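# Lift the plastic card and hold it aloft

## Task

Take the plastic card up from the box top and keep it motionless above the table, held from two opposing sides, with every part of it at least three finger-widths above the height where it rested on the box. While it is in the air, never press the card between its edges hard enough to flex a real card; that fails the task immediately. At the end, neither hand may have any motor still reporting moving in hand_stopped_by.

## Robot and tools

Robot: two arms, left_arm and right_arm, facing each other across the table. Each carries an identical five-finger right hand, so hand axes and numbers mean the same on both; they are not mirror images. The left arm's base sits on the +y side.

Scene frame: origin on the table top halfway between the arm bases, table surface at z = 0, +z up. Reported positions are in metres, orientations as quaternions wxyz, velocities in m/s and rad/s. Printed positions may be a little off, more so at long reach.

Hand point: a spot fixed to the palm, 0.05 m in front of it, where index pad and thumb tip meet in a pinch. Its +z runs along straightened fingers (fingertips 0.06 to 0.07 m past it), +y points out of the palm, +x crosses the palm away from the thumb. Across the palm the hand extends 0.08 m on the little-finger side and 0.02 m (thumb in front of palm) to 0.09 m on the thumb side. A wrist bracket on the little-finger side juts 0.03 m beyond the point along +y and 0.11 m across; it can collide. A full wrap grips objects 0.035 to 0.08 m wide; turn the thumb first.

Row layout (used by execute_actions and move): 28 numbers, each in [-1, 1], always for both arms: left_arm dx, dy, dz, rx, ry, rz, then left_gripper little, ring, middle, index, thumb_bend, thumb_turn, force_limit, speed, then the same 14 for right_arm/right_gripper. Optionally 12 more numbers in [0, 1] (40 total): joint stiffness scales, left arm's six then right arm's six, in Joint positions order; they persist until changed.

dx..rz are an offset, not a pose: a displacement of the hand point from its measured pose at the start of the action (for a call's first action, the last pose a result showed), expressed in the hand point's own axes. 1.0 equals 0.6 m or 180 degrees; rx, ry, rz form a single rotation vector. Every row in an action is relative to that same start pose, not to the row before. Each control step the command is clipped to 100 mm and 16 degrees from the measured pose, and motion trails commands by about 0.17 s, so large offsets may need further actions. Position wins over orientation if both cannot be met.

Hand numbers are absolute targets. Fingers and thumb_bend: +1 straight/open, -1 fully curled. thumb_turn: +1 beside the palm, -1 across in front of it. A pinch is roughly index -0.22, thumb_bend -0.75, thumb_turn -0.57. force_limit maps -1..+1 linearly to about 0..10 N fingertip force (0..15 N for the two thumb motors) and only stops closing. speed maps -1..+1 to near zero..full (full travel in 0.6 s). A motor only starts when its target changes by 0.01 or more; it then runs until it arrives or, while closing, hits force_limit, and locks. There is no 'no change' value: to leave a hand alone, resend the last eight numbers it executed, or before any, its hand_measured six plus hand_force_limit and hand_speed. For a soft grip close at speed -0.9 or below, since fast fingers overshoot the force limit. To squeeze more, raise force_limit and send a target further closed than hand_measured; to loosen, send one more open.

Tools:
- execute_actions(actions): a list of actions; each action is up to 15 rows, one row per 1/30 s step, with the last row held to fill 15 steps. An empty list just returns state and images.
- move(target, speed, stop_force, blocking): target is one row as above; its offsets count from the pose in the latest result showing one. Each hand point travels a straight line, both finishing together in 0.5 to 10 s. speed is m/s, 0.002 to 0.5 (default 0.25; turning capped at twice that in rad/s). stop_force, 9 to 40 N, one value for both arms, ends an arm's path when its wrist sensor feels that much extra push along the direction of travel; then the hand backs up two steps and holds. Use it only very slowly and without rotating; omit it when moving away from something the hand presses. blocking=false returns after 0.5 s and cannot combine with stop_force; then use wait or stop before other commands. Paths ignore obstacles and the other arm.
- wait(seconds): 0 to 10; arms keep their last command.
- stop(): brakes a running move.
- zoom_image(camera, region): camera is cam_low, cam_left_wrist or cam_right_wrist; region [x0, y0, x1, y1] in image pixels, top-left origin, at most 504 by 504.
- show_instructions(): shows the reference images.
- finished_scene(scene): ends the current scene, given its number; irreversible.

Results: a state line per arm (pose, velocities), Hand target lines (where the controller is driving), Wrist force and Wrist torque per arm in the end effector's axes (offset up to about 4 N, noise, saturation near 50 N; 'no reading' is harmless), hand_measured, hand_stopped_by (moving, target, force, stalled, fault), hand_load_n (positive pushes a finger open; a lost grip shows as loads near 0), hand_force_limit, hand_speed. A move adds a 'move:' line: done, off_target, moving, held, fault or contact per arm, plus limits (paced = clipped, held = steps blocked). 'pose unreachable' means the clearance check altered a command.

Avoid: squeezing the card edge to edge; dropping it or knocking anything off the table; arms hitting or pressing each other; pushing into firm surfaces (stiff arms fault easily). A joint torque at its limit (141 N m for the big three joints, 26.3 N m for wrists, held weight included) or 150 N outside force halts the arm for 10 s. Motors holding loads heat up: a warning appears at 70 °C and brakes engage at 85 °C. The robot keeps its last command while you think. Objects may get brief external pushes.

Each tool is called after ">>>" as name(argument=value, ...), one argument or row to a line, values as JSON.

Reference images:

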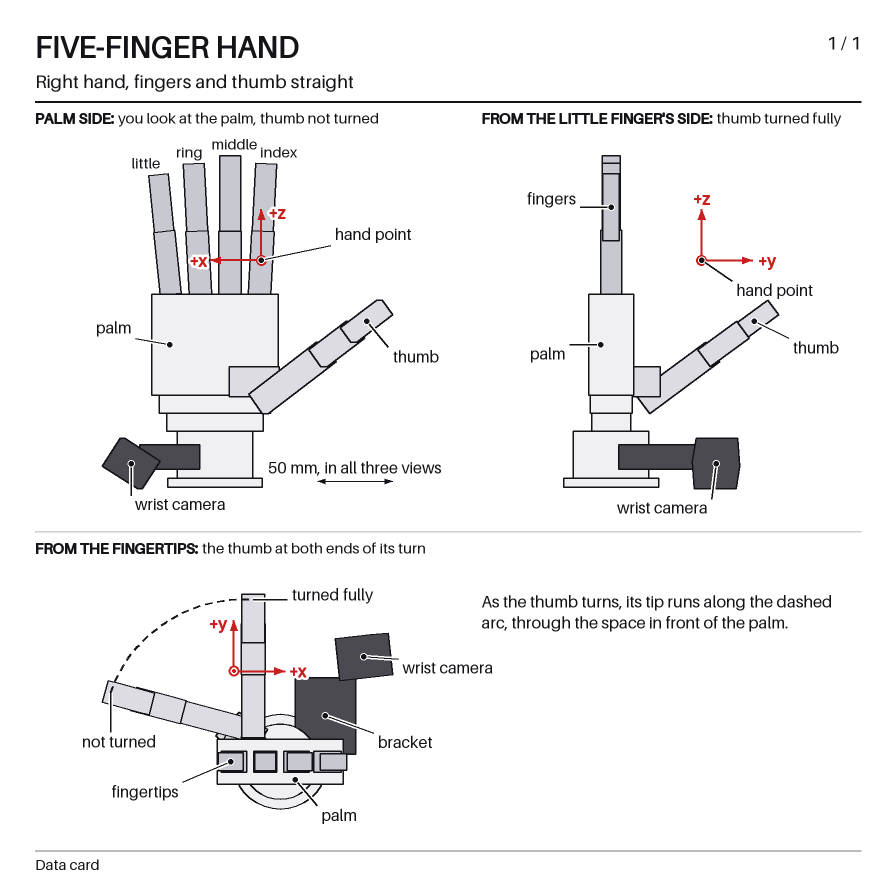

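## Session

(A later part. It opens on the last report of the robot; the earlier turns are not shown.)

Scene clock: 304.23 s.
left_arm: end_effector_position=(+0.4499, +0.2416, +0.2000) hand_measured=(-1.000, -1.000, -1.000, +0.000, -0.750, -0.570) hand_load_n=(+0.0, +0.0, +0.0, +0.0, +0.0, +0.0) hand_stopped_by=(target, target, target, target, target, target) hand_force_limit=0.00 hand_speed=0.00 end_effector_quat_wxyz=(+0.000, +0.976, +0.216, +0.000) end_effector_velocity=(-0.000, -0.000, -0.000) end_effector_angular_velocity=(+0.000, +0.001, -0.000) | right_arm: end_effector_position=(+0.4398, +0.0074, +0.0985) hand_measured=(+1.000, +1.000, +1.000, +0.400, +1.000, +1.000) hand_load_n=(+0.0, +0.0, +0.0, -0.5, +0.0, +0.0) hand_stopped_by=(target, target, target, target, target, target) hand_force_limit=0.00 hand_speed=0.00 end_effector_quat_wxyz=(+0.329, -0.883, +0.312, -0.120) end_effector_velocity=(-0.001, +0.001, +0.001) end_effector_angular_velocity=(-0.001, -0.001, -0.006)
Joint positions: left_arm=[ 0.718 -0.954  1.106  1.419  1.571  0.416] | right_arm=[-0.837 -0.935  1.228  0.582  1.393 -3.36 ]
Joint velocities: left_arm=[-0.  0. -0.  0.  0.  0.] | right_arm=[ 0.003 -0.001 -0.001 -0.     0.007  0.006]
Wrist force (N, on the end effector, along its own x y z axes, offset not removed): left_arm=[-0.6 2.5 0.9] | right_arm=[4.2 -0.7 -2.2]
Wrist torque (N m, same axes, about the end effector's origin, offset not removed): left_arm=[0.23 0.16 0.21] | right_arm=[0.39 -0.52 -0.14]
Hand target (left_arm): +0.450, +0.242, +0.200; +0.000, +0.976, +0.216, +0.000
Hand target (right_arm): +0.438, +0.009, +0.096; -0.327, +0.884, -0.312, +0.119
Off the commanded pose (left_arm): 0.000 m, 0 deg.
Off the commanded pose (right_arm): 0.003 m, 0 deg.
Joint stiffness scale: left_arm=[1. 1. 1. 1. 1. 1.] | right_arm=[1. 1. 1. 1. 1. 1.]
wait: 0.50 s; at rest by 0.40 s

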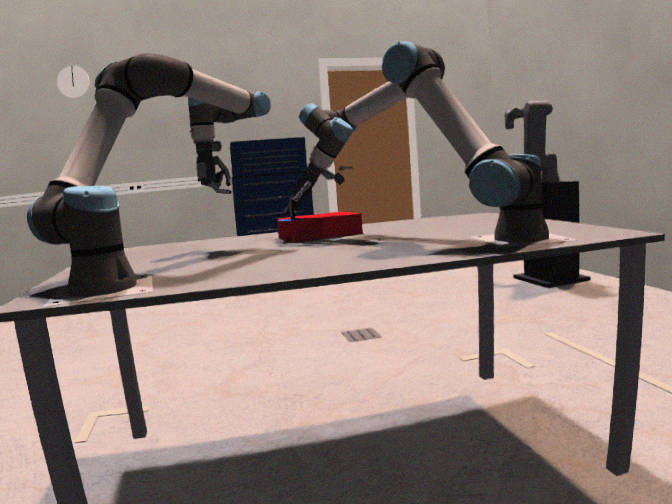

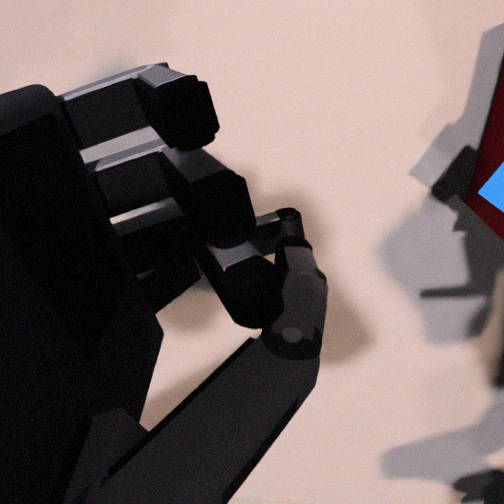

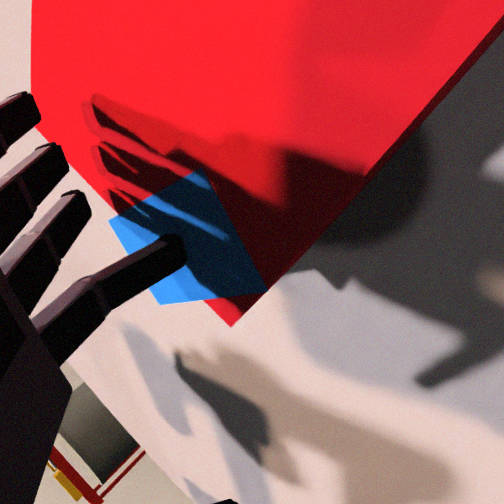

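>>> move(
  target=[0, 0, 0.12, 0, 0, 0, -1, -1, -1, 0.1, -0.75, -0.57, 0.0, 0.0, 0, -0.0325, -0.038, 0, 0, 0, 1, 1, 1, 0.4, 1, 1, 0.0, 0.0],
  speed=0.2,
)

Scene clock: 332.37 s.
left_arm: end_effector_position=(+0.4506, +0.2410, +0.1306) hand_measured=(-1.000, -1.000, -1.000, +0.100, -0.750, -0.570) hand_load_n=(+0.0, +0.0, +0.0, +0.0, +0.0, +0.0) hand_stopped_by=(target, target, target, target, target, target) hand_force_limit=0.00 hand_speed=0.00 end_effector_quat_wxyz=(+0.002, +0.976, +0.216, +0.001) end_effector_velocity=(+0.002, -0.001, -0.003) end_effector_angular_velocity=(-0.005, -0.007, -0.000) | right_arm: end_effector_position=(+0.4390, +0.0069, +0.1267) hand_measured=(+1.000, +1.000, +1.000, +0.400, +1.000, +1.000) hand_load_n=(+0.0, +0.0, +0.0, +0.0, +0.0, +0.0) hand_stopped_by=(target, target, target, target, target, target) hand_force_limit=0.00 hand_speed=0.00 end_effector_quat_wxyz=(+0.328, -0.883, +0.313, -0.119) end_effector_velocity=(-0.000, -0.000, +0.002) end_effector_angular_velocity=(-0.001, +0.001, -0.001)
Joint positions: left_arm=[ 0.718 -0.914  1.22   1.261  1.571  0.417] | right_arm=[-0.836 -0.954  1.184  0.646  1.393 -3.359]
Joint velocities: left_arm=[-0.     0.002  0.004 -0.014 -0.001  0.   ] | right_arm=[ 0.    -0.001 -0.004  0.006  0.     0.001]
Wrist force (N, on the end effector, along its own x y z axes, offset not removed): left_arm=[-0.5 0.3 1.5] | right_arm=[2.2 -0.4 -1.7]
Wrist torque (N m, same axes, about the end effector's origin, offset not removed): left_arm=[-0.19 -0.03 0.15] | right_arm=[0.13 -0.06 -0.23]
Hand target (left_arm): +0.450, +0.242, +0.128; +0.000, +0.976, +0.216, +0.000
Hand target (right_arm): +0.439, +0.007, +0.129; -0.329, +0.883, -0.312, +0.120
Off the commanded pose (left_arm): 0.003 m, 0 deg.
Off the commanded pose (right_arm): 0.002 m, 0 deg.
Joint stiffness scale: left_arm=[1. 1. 1. 1. 1. 1.] | right_arm=[1. 1. 1. 1. 1. 1.]
move: done

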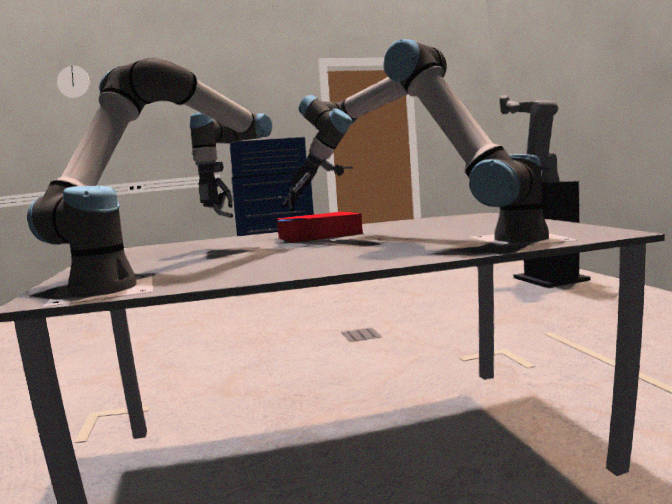

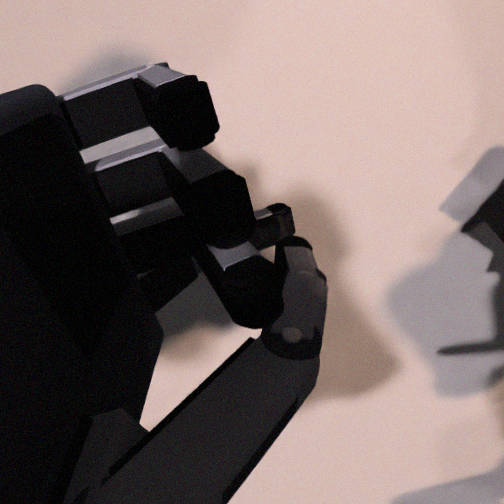

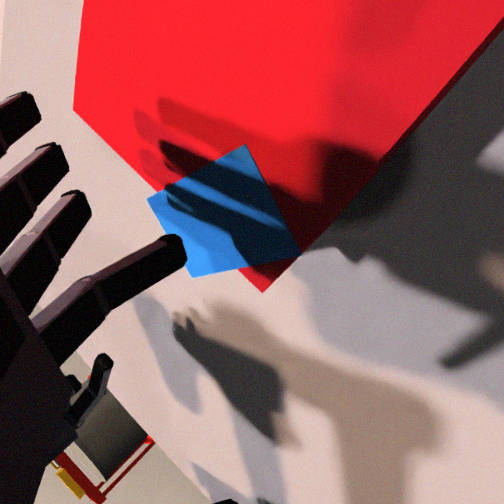

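>>> move(
  target=[-0.1082, 0.163, 0.0927, 0, 0, 0, -1, -1, -1, 0.1, -0.75, -0.57, 0.0, 0.0, 0.253, 0.1663, -0.2377, 0, 0, 0, 1, 1, 1, 0.4, 1, 1, 0.0, 0.0],
  speed=0.3,
)

Scene clock: 338.43 s.
left_arm: end_effector_position=(+0.4336, +0.1265, +0.0754) hand_measured=(-1.000, -1.000, -1.000, +0.100, -0.750, -0.570) hand_load_n=(+0.0, +0.0, +0.0, +0.0, +0.0, +0.0) hand_stopped_by=(target, target, target, target, target, target) hand_force_limit=0.00 hand_speed=0.00 end_effector_quat_wxyz=(+0.002, +0.976, +0.217, +0.001) end_effector_velocity=(-0.000, -0.001, -0.001) end_effector_angular_velocity=(+0.001, +0.002, +0.000) | right_arm: end_effector_position=(+0.4504, -0.2182, +0.1699) hand_measured=(+1.000, +1.000, +1.000, +0.400, +1.000, +1.000) hand_load_n=(+0.0, +0.0, +0.0, +0.0, +0.0, +0.0) hand_stopped_by=(target, target, target, target, target, target) hand_force_limit=0.00 hand_speed=0.00 end_effector_quat_wxyz=(+0.328, -0.883, +0.313, -0.120) end_effector_velocity=(-0.001, -0.002, +0.002) end_effector_angular_velocity=(+0.004, -0.000, +0.012)
Joint positions: left_arm=[ 0.554 -0.75   1.079  1.239  1.571  0.25 ] | right_arm=[-1.281 -1.276  1.576  0.693  1.127 -3.733]
Joint velocities: left_arm=[-0.001  0.004 -0.004  0.002  0.001 -0.002] | right_arm=[-0.009 -0.004  0.002  0.008 -0.014 -0.017]
Wrist force (N, on the end effector, along its own x y z axes, offset not removed): left_arm=[0.1 0.0 -1.1] | right_arm=[0.6 2.3 -0.8]
Wrist torque (N m, same axes, about the end effector's origin, offset not removed): left_arm=[0.00 0.07 0.14] | right_arm=[0.60 0.03 -0.16]
Hand target (left_arm): +0.433, +0.125, +0.075; +0.001, +0.976, +0.216, +0.001
Hand target (right_arm): +0.450, -0.219, +0.170; -0.328, +0.883, -0.313, +0.119
Off the commanded pose (left_arm): 0.002 m, 0 deg.
Off the commanded pose (right_arm): 0.002 m, 0 deg.
Joint stiffness scale: left_arm=[1. 1. 1. 1. 1. 1.] | right_arm=[1. 1. 1. 1. 1. 1.]
move: done

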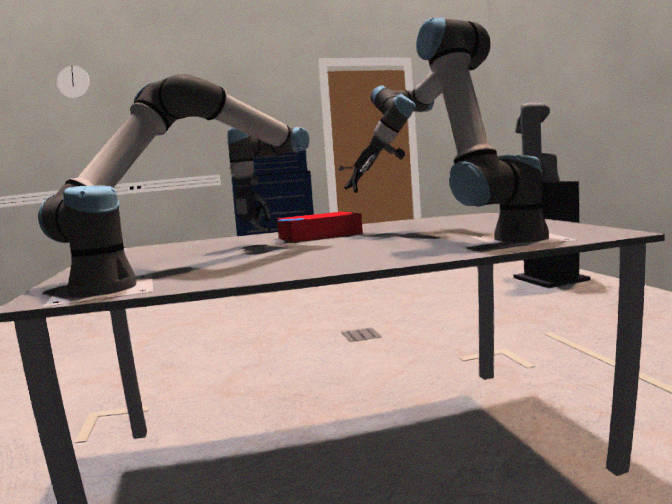

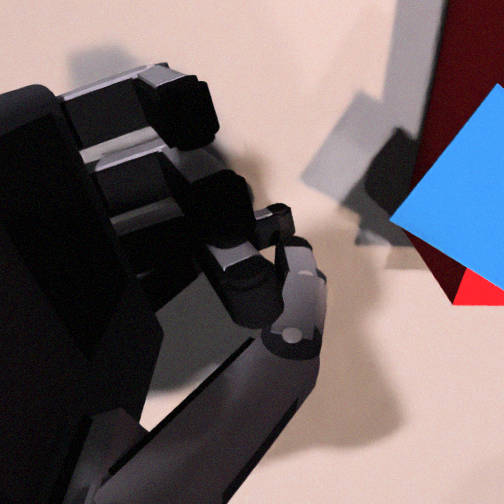

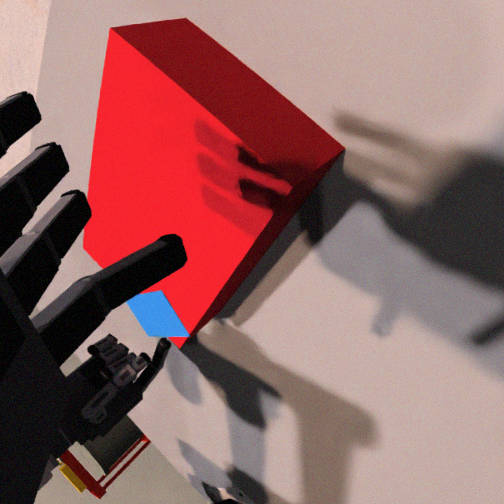

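>>> zoom_image(
  camera="cam_low",
  region=[230, 185, 320, 250],
)

>>> zoom_image(
  camera="cam_left_wrist",
  region=[240, 70, 504, 334],
)

>>> zoom_image(
  camera="cam_right_wrist",
  region=[70, 270, 230, 430],
)

Region (230, 185, 320, 250) of cam_low's 672x504 image, scaled by 5.600, with more detail than that image has.

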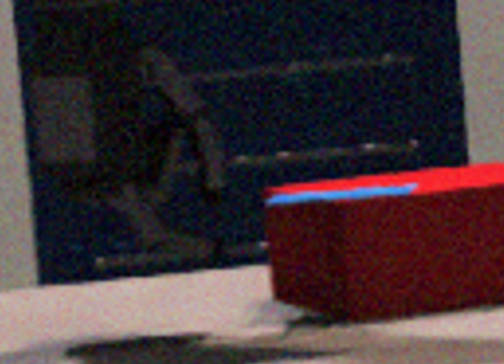

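Region (240, 70, 504, 334) of cam_left_wrist's 504x504 image, scaled by 1.909, with more detail than that image has.

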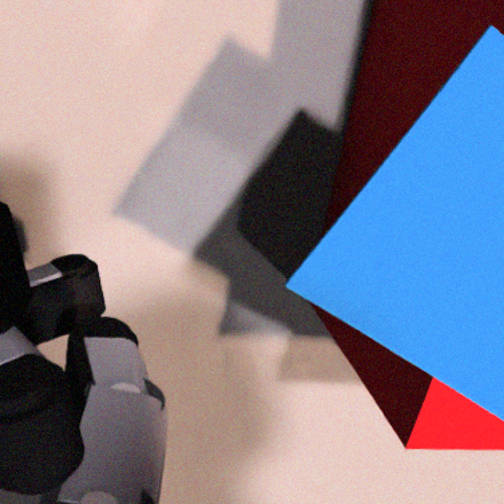

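Region (70, 270, 230, 430) of cam_right_wrist's 504x504 image, scaled by 3.150, with more detail than that image has.

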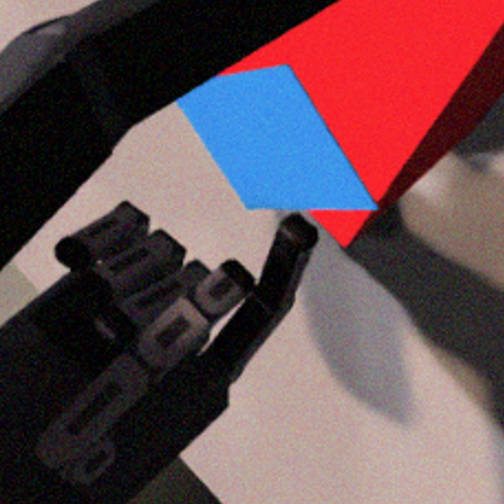

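>>> move(
  target=[0, 0.0858, -0.011, 0, 0, 0, -1, -1, -1, 0.1, -0.75, -0.57, 0.0, 0.0, 0, 0, 0, 0, 0, 0, 1, 1, 1, 0.4, 1, 1, 0.0, 0.0],
  speed=0.08,
)

Scene clock: 362.03 s.
left_arm: end_effector_position=(+0.4557, +0.0815, +0.0822) hand_measured=(-1.000, -1.000, -1.000, +0.100, -0.750, -0.570) hand_load_n=(+0.0, +0.0, +0.0, +0.0, +0.0, +0.0) hand_stopped_by=(target, target, target, target, target, target) hand_force_limit=0.00 hand_speed=0.00 end_effector_quat_wxyz=(+0.002, +0.976, +0.218, +0.001) end_effector_velocity=(+0.001, -0.002, +0.003) end_effector_angular_velocity=(+0.008, +0.006, -0.001) | right_arm: end_effector_position=(+0.4504, -0.2186, +0.1700) hand_measured=(+1.000, +1.000, +1.000, +0.400, +1.000, +1.000) hand_load_n=(+0.0, +0.0, +0.0, +0.0, +0.0, +0.0) hand_stopped_by=(target, target, target, target, target, target) hand_force_limit=0.00 hand_speed=0.00 end_effector_quat_wxyz=(+0.328, -0.883, +0.313, -0.120) end_effector_velocity=(+0.000, -0.000, +0.001) end_effector_angular_velocity=(-0.000, -0.001, -0.001)
Joint positions: left_arm=[ 0.536 -0.627  0.831  1.362  1.571  0.231] | right_arm=[-1.282 -1.276  1.576  0.693  1.126 -3.734]
Joint velocities: left_arm=[-0.     0.014 -0.033  0.029  0.     0.001] | right_arm=[-0.    -0.    -0.001 -0.     0.001  0.   ]
Wrist force (N, on the end effector, along its own x y z axes, offset not removed): left_arm=[0.9 -0.8 1.0] | right_arm=[2.9 1.0 -2.0]
Wrist torque (N m, same axes, about the end effector's origin, offset not removed): left_arm=[-0.15 -0.18 0.16] | right_arm=[0.48 -0.30 -0.05]
Hand target (left_arm): +0.455, +0.080, +0.082; +0.002, +0.976, +0.217, +0.001
Hand target (right_arm): +0.450, -0.218, +0.170; -0.328, +0.883, -0.313, +0.120
Off the commanded pose (left_arm): 0.002 m, 0 deg.
Off the commanded pose (right_arm): 0.000 m, 0 deg.
Joint stiffness scale: left_arm=[1. 1. 1. 1. 1. 1.] | right_arm=[1. 1. 1. 1. 1. 1.]
move: done

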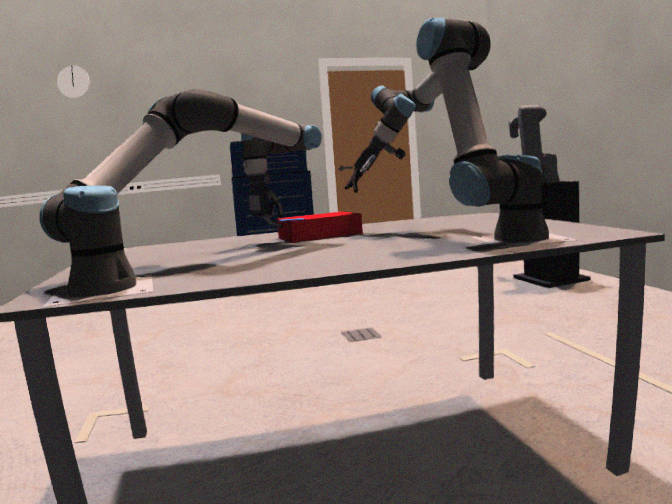

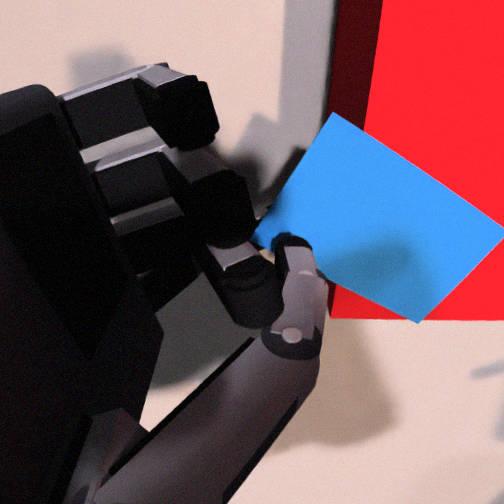

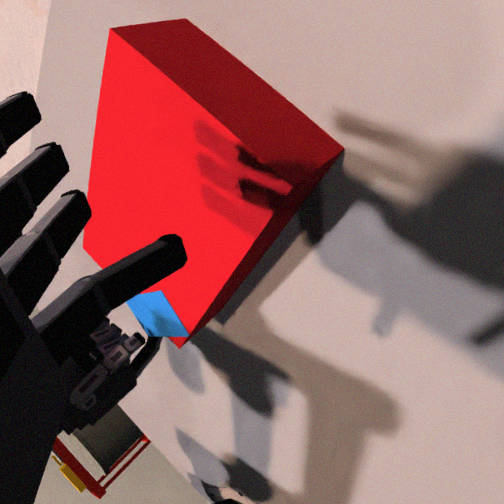

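>>> zoom_image(
  camera="cam_low",
  region=[240, 185, 320, 250],
)

>>> zoom_image(
  camera="cam_left_wrist",
  region=[200, 90, 504, 350],
)

>>> zoom_image(
  camera="cam_right_wrist",
  region=[80, 270, 220, 410],
)

Region (240, 185, 320, 250) of cam_low's 672x504 image, scaled by 6.300, with more detail than that image has; it fills the top 410 rows of this view, and the rest is white.

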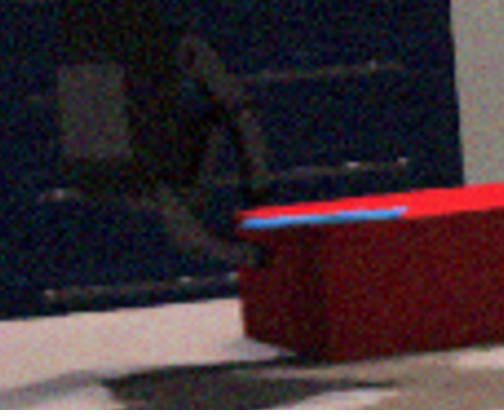

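Region (200, 90, 504, 350) of cam_left_wrist's 504x504 image, scaled by 1.658, with more detail than that image has; it fills the top 431 rows of this view, and the rest is white.

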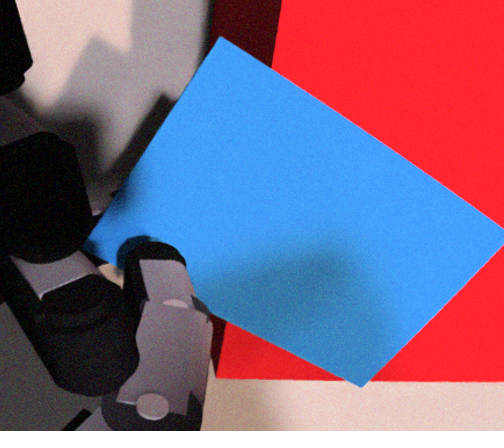

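Region (80, 270, 220, 410) of cam_right_wrist's 504x504 image, scaled by 3.600, with more detail than that image has.

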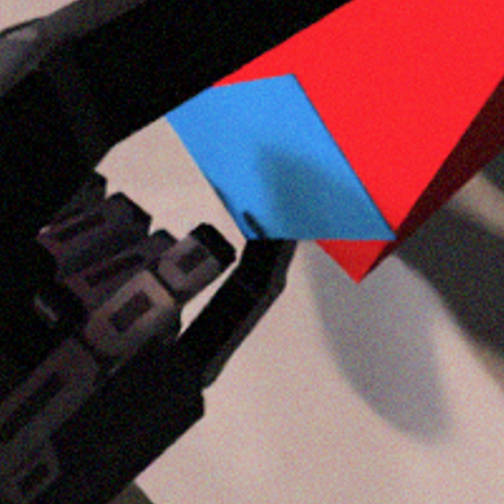

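>>> move(
  target=[0, 0.0092, 0.0117, 0, 0, 0, -1, -1, -1, -0.4, -0.75, -0.57, 0.0, -0.85, 0, 0, 0, 0, 0, 0, 1, 1, 1, 0.4, 1, 1, 0.0, 0.0],
  speed=0.03,
)

Scene clock: 383.90 s.
left_arm: end_effector_position=(+0.4584, +0.0783, +0.0755) hand_measured=(-1.000, -1.000, -1.000, -0.222, -0.750, -0.570) hand_load_n=(+0.0, +0.0, +0.0, +8.0, +0.5, +0.0) hand_stopped_by=(target, target, target, force, target, target) hand_force_limit=0.00 hand_speed=-0.85 end_effector_quat_wxyz=(+0.001, +0.976, +0.218, +0.001) end_effector_velocity=(-0.000, +0.000, -0.001) end_effector_angular_velocity=(+0.001, +0.001, -0.000) | right_arm: end_effector_position=(+0.4504, -0.2186, +0.1699) hand_measured=(+1.000, +1.000, +1.000, +0.400, +1.000, +1.000) hand_load_n=(+0.0, +0.0, +0.0, +0.0, +0.0, +0.0) hand_stopped_by=(target, target, target, target, target, target) hand_force_limit=0.00 hand_speed=0.00 end_effector_quat_wxyz=(+0.328, -0.883, +0.313, -0.120) end_effector_velocity=(-0.000, +0.001, +0.001) end_effector_angular_velocity=(+0.002, -0.002, +0.001)
Joint positions: left_arm=[ 0.536 -0.609  0.813  1.363  1.571  0.229] | right_arm=[-1.282 -1.276  1.576  0.693  1.126 -3.734]
Joint velocities: left_arm=[-0.     0.001  0.    -0.     0.     0.   ] | right_arm=[ 0.001 -0.001 -0.001  0.    -0.001  0.   ]
Wrist force (N, on the end effector, along its own x y z axes, offset not removed): left_arm=[-0.8 -0.2 2.9] | right_arm=[4.0 0.2 -1.3]
Wrist torque (N m, same axes, about the end effector's origin, offset not removed): left_arm=[-0.10 -0.10 0.08] | right_arm=[0.30 -0.39 -0.04]
Hand target (left_arm): +0.458, +0.077, +0.075; +0.002, +0.976, +0.218, +0.001
Hand target (right_arm): +0.450, -0.219, +0.170; -0.328, +0.883, -0.313, +0.120
Off the commanded pose (left_arm): 0.002 m, 0 deg.
Off the commanded pose (right_arm): 0.000 m, 0 deg.
Joint stiffness scale: left_arm=[1. 1. 1. 1. 1. 1.] | right_arm=[1. 1. 1. 1. 1. 1.]
move: done

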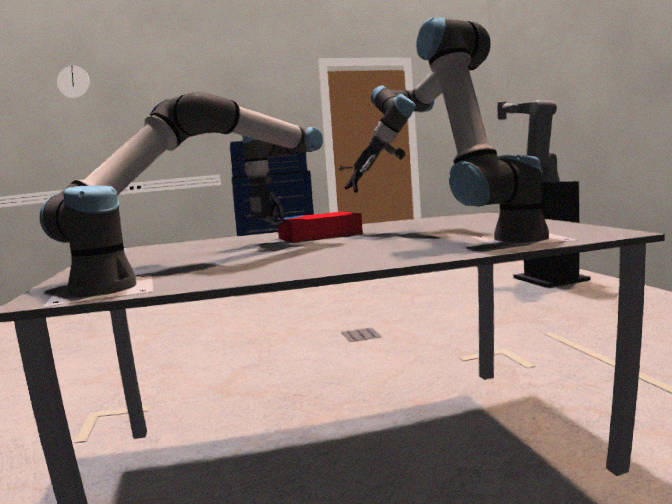

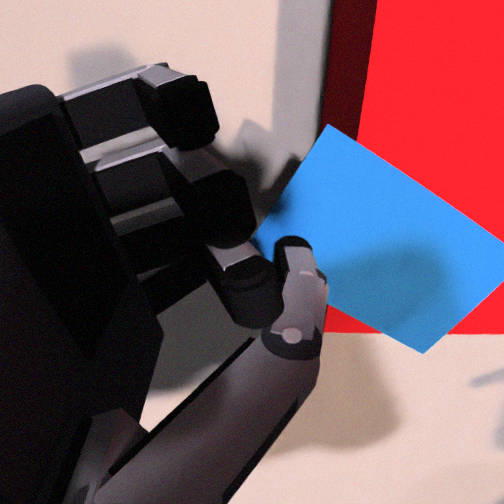

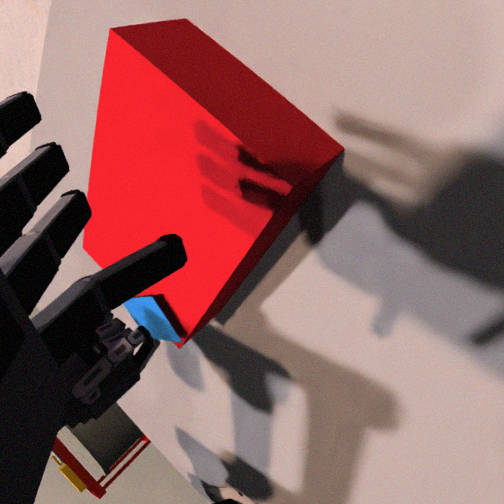

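>>> move(
  target=[0, -0.08, -0.19, 0, 0, 0, -1, -1, -1, -0.4, -0.75, -0.57, 0.0, -0.85, 0, 0, 0, 0, 0, 0, 1, 1, 1, 0.4, 1, 1, 0.0, 0.0],
  speed=0.15,
)

Scene clock: 387.50 s.
left_arm: end_effector_position=(+0.4374, +0.1199, +0.1887) hand_measured=(-1.000, -1.000, -1.000, -0.222, -0.750, -0.570) hand_load_n=(+0.0, +0.0, +0.0, +8.0, +0.5, +0.0) hand_stopped_by=(target, target, target, force, target, target) hand_force_limit=0.00 hand_speed=-0.85 end_effector_quat_wxyz=(+0.003, +0.976, +0.218, +0.001) end_effector_velocity=(-0.002, +0.001, +0.000) end_effector_angular_velocity=(+0.005, +0.006, -0.001) | right_arm: end_effector_position=(+0.4504, -0.2186, +0.1699) hand_measured=(+1.000, +1.000, +1.000, +0.400, +1.000, +1.000) hand_load_n=(+0.0, +0.0, +0.0, +0.0, +0.0, +0.0) hand_stopped_by=(target, target, target, target, target, target) hand_force_limit=0.00 hand_speed=0.00 end_effector_quat_wxyz=(+0.328, -0.883, +0.313, -0.120) end_effector_velocity=(-0.001, +0.001, +0.000) end_effector_angular_velocity=(+0.001, +0.001, +0.000)
Joint positions: left_arm=[ 0.552 -0.796  0.864  1.497  1.571  0.247] | right_arm=[-1.282 -1.276  1.576  0.693  1.126 -3.734]
Joint velocities: left_arm=[-0.    -0.     0.002  0.007  0.001  0.001] | right_arm=[ 0.001 -0.     0.    -0.    -0.     0.001]
Wrist force (N, on the end effector, along its own x y z axes, offset not removed): left_arm=[-0.6 0.2 1.1] | right_arm=[1.0 0.2 -2.1]
Wrist torque (N m, same axes, about the end effector's origin, offset not removed): left_arm=[-0.16 0.05 0.08] | right_arm=[0.33 0.04 -0.26]
Hand target (left_arm): +0.437, +0.122, +0.189; +0.001, +0.976, +0.218, +0.001
Hand target (right_arm): +0.450, -0.219, +0.170; -0.328, +0.883, -0.313, +0.120
Off the commanded pose (left_arm): 0.002 m, 0 deg.
Off the commanded pose (right_arm): 0.000 m, 0 deg.
Joint stiffness scale: left_arm=[1. 1. 1. 1. 1. 1.] | right_arm=[1. 1. 1. 1. 1. 1.]
move: done

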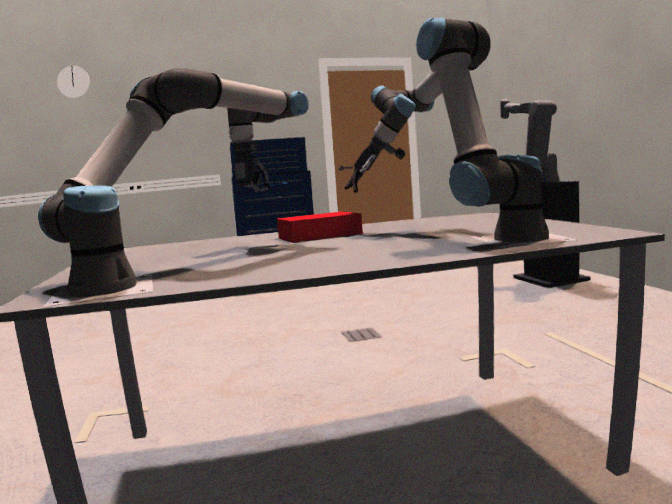

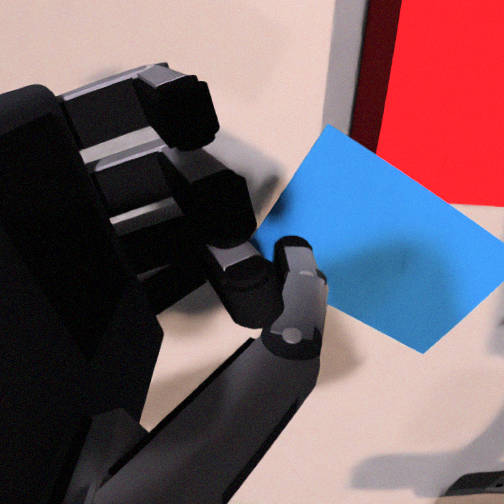

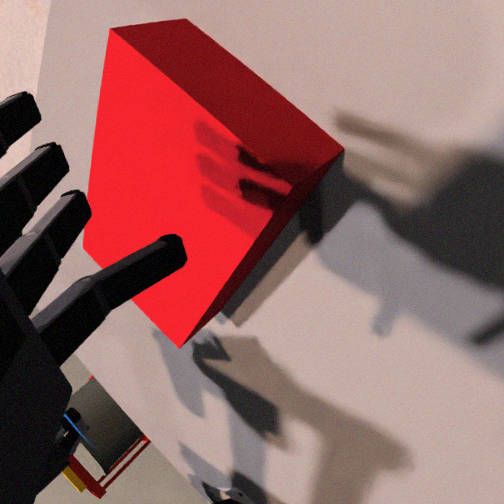

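>>> execute_actions(
  actions=[],
)

Scene clock: 388.87 s.
left_arm: end_effector_position=(+0.4372, +0.1201, +0.1891) hand_measured=(-1.000, -1.000, -1.000, -0.222, -0.750, -0.570) hand_load_n=(+0.0, +0.0, +0.0, +8.0, +0.5, +0.0) hand_stopped_by=(target, target, target, force, target, target) hand_force_limit=0.00 hand_speed=-0.85 end_effector_quat_wxyz=(+0.002, +0.976, +0.218, +0.001) end_effector_velocity=(-0.000, -0.000, +0.000) end_effector_angular_velocity=(-0.000, +0.000, -0.001) | right_arm: end_effector_position=(+0.4504, -0.2186, +0.1699) hand_measured=(+1.000, +1.000, +1.000, +0.400, +1.000, +1.000) hand_load_n=(+0.0, +0.0, +0.0, +0.0, +0.0, +0.0) hand_stopped_by=(target, target, target, target, target, target) hand_force_limit=0.00 hand_speed=0.00 end_effector_quat_wxyz=(+0.328, -0.883, +0.313, -0.120) end_effector_velocity=(-0.000, +0.000, -0.000) end_effector_angular_velocity=(+0.000, +0.001, +0.000)
Joint positions: left_arm=[ 0.552 -0.796  0.864  1.497  1.571  0.247] | right_arm=[-1.282 -1.276  1.576  0.693  1.126 -3.734]
Joint velocities: left_arm=[-0. -0.  0.  0.  0.  0.] | right_arm=[ 0.001  0.001  0.    -0.    -0.     0.001]
Wrist force (N, on the end effector, along its own x y z axes, offset not removed): left_arm=[-1.4 -0.4 0.8] | right_arm=[-1.0 0.2 -0.6]
Wrist torque (N m, same axes, about the end effector's origin, offset not removed): left_arm=[-0.04 0.18 -0.06] | right_arm=[0.15 0.31 -0.26]
Hand target (left_arm): +0.437, +0.122, +0.189; +0.001, +0.976, +0.218, +0.001
Hand target (right_arm): +0.450, -0.219, +0.170; -0.328, +0.883, -0.313, +0.120
Off the commanded pose (left_arm): 0.002 m, 0 deg.
Off the commanded pose (right_arm): 0.000 m, 0 deg.
Joint stiffness scale: left_arm=[1. 1. 1. 1. 1. 1.] | right_arm=[1. 1. 1. 1. 1. 1.]

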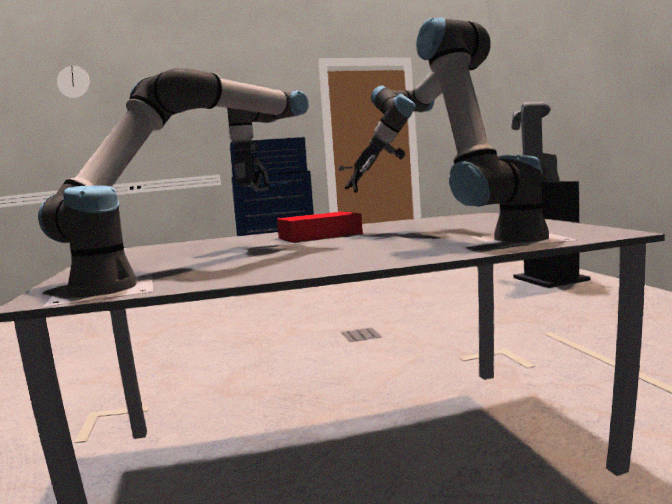

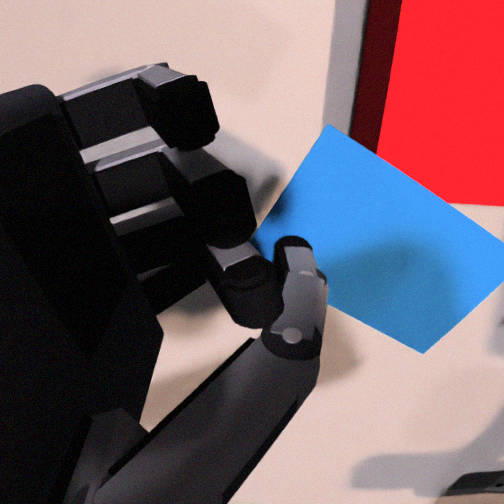

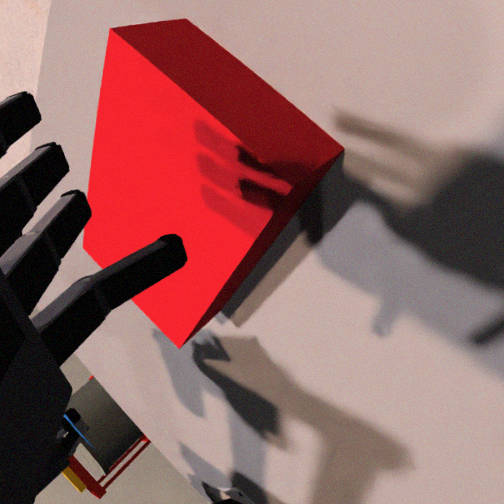

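The card is held still, pinched face to face, about 11 cm above where it lay on the box.

>>> finished_scene(
  scene=1,
)

The scene is finished: the task was done.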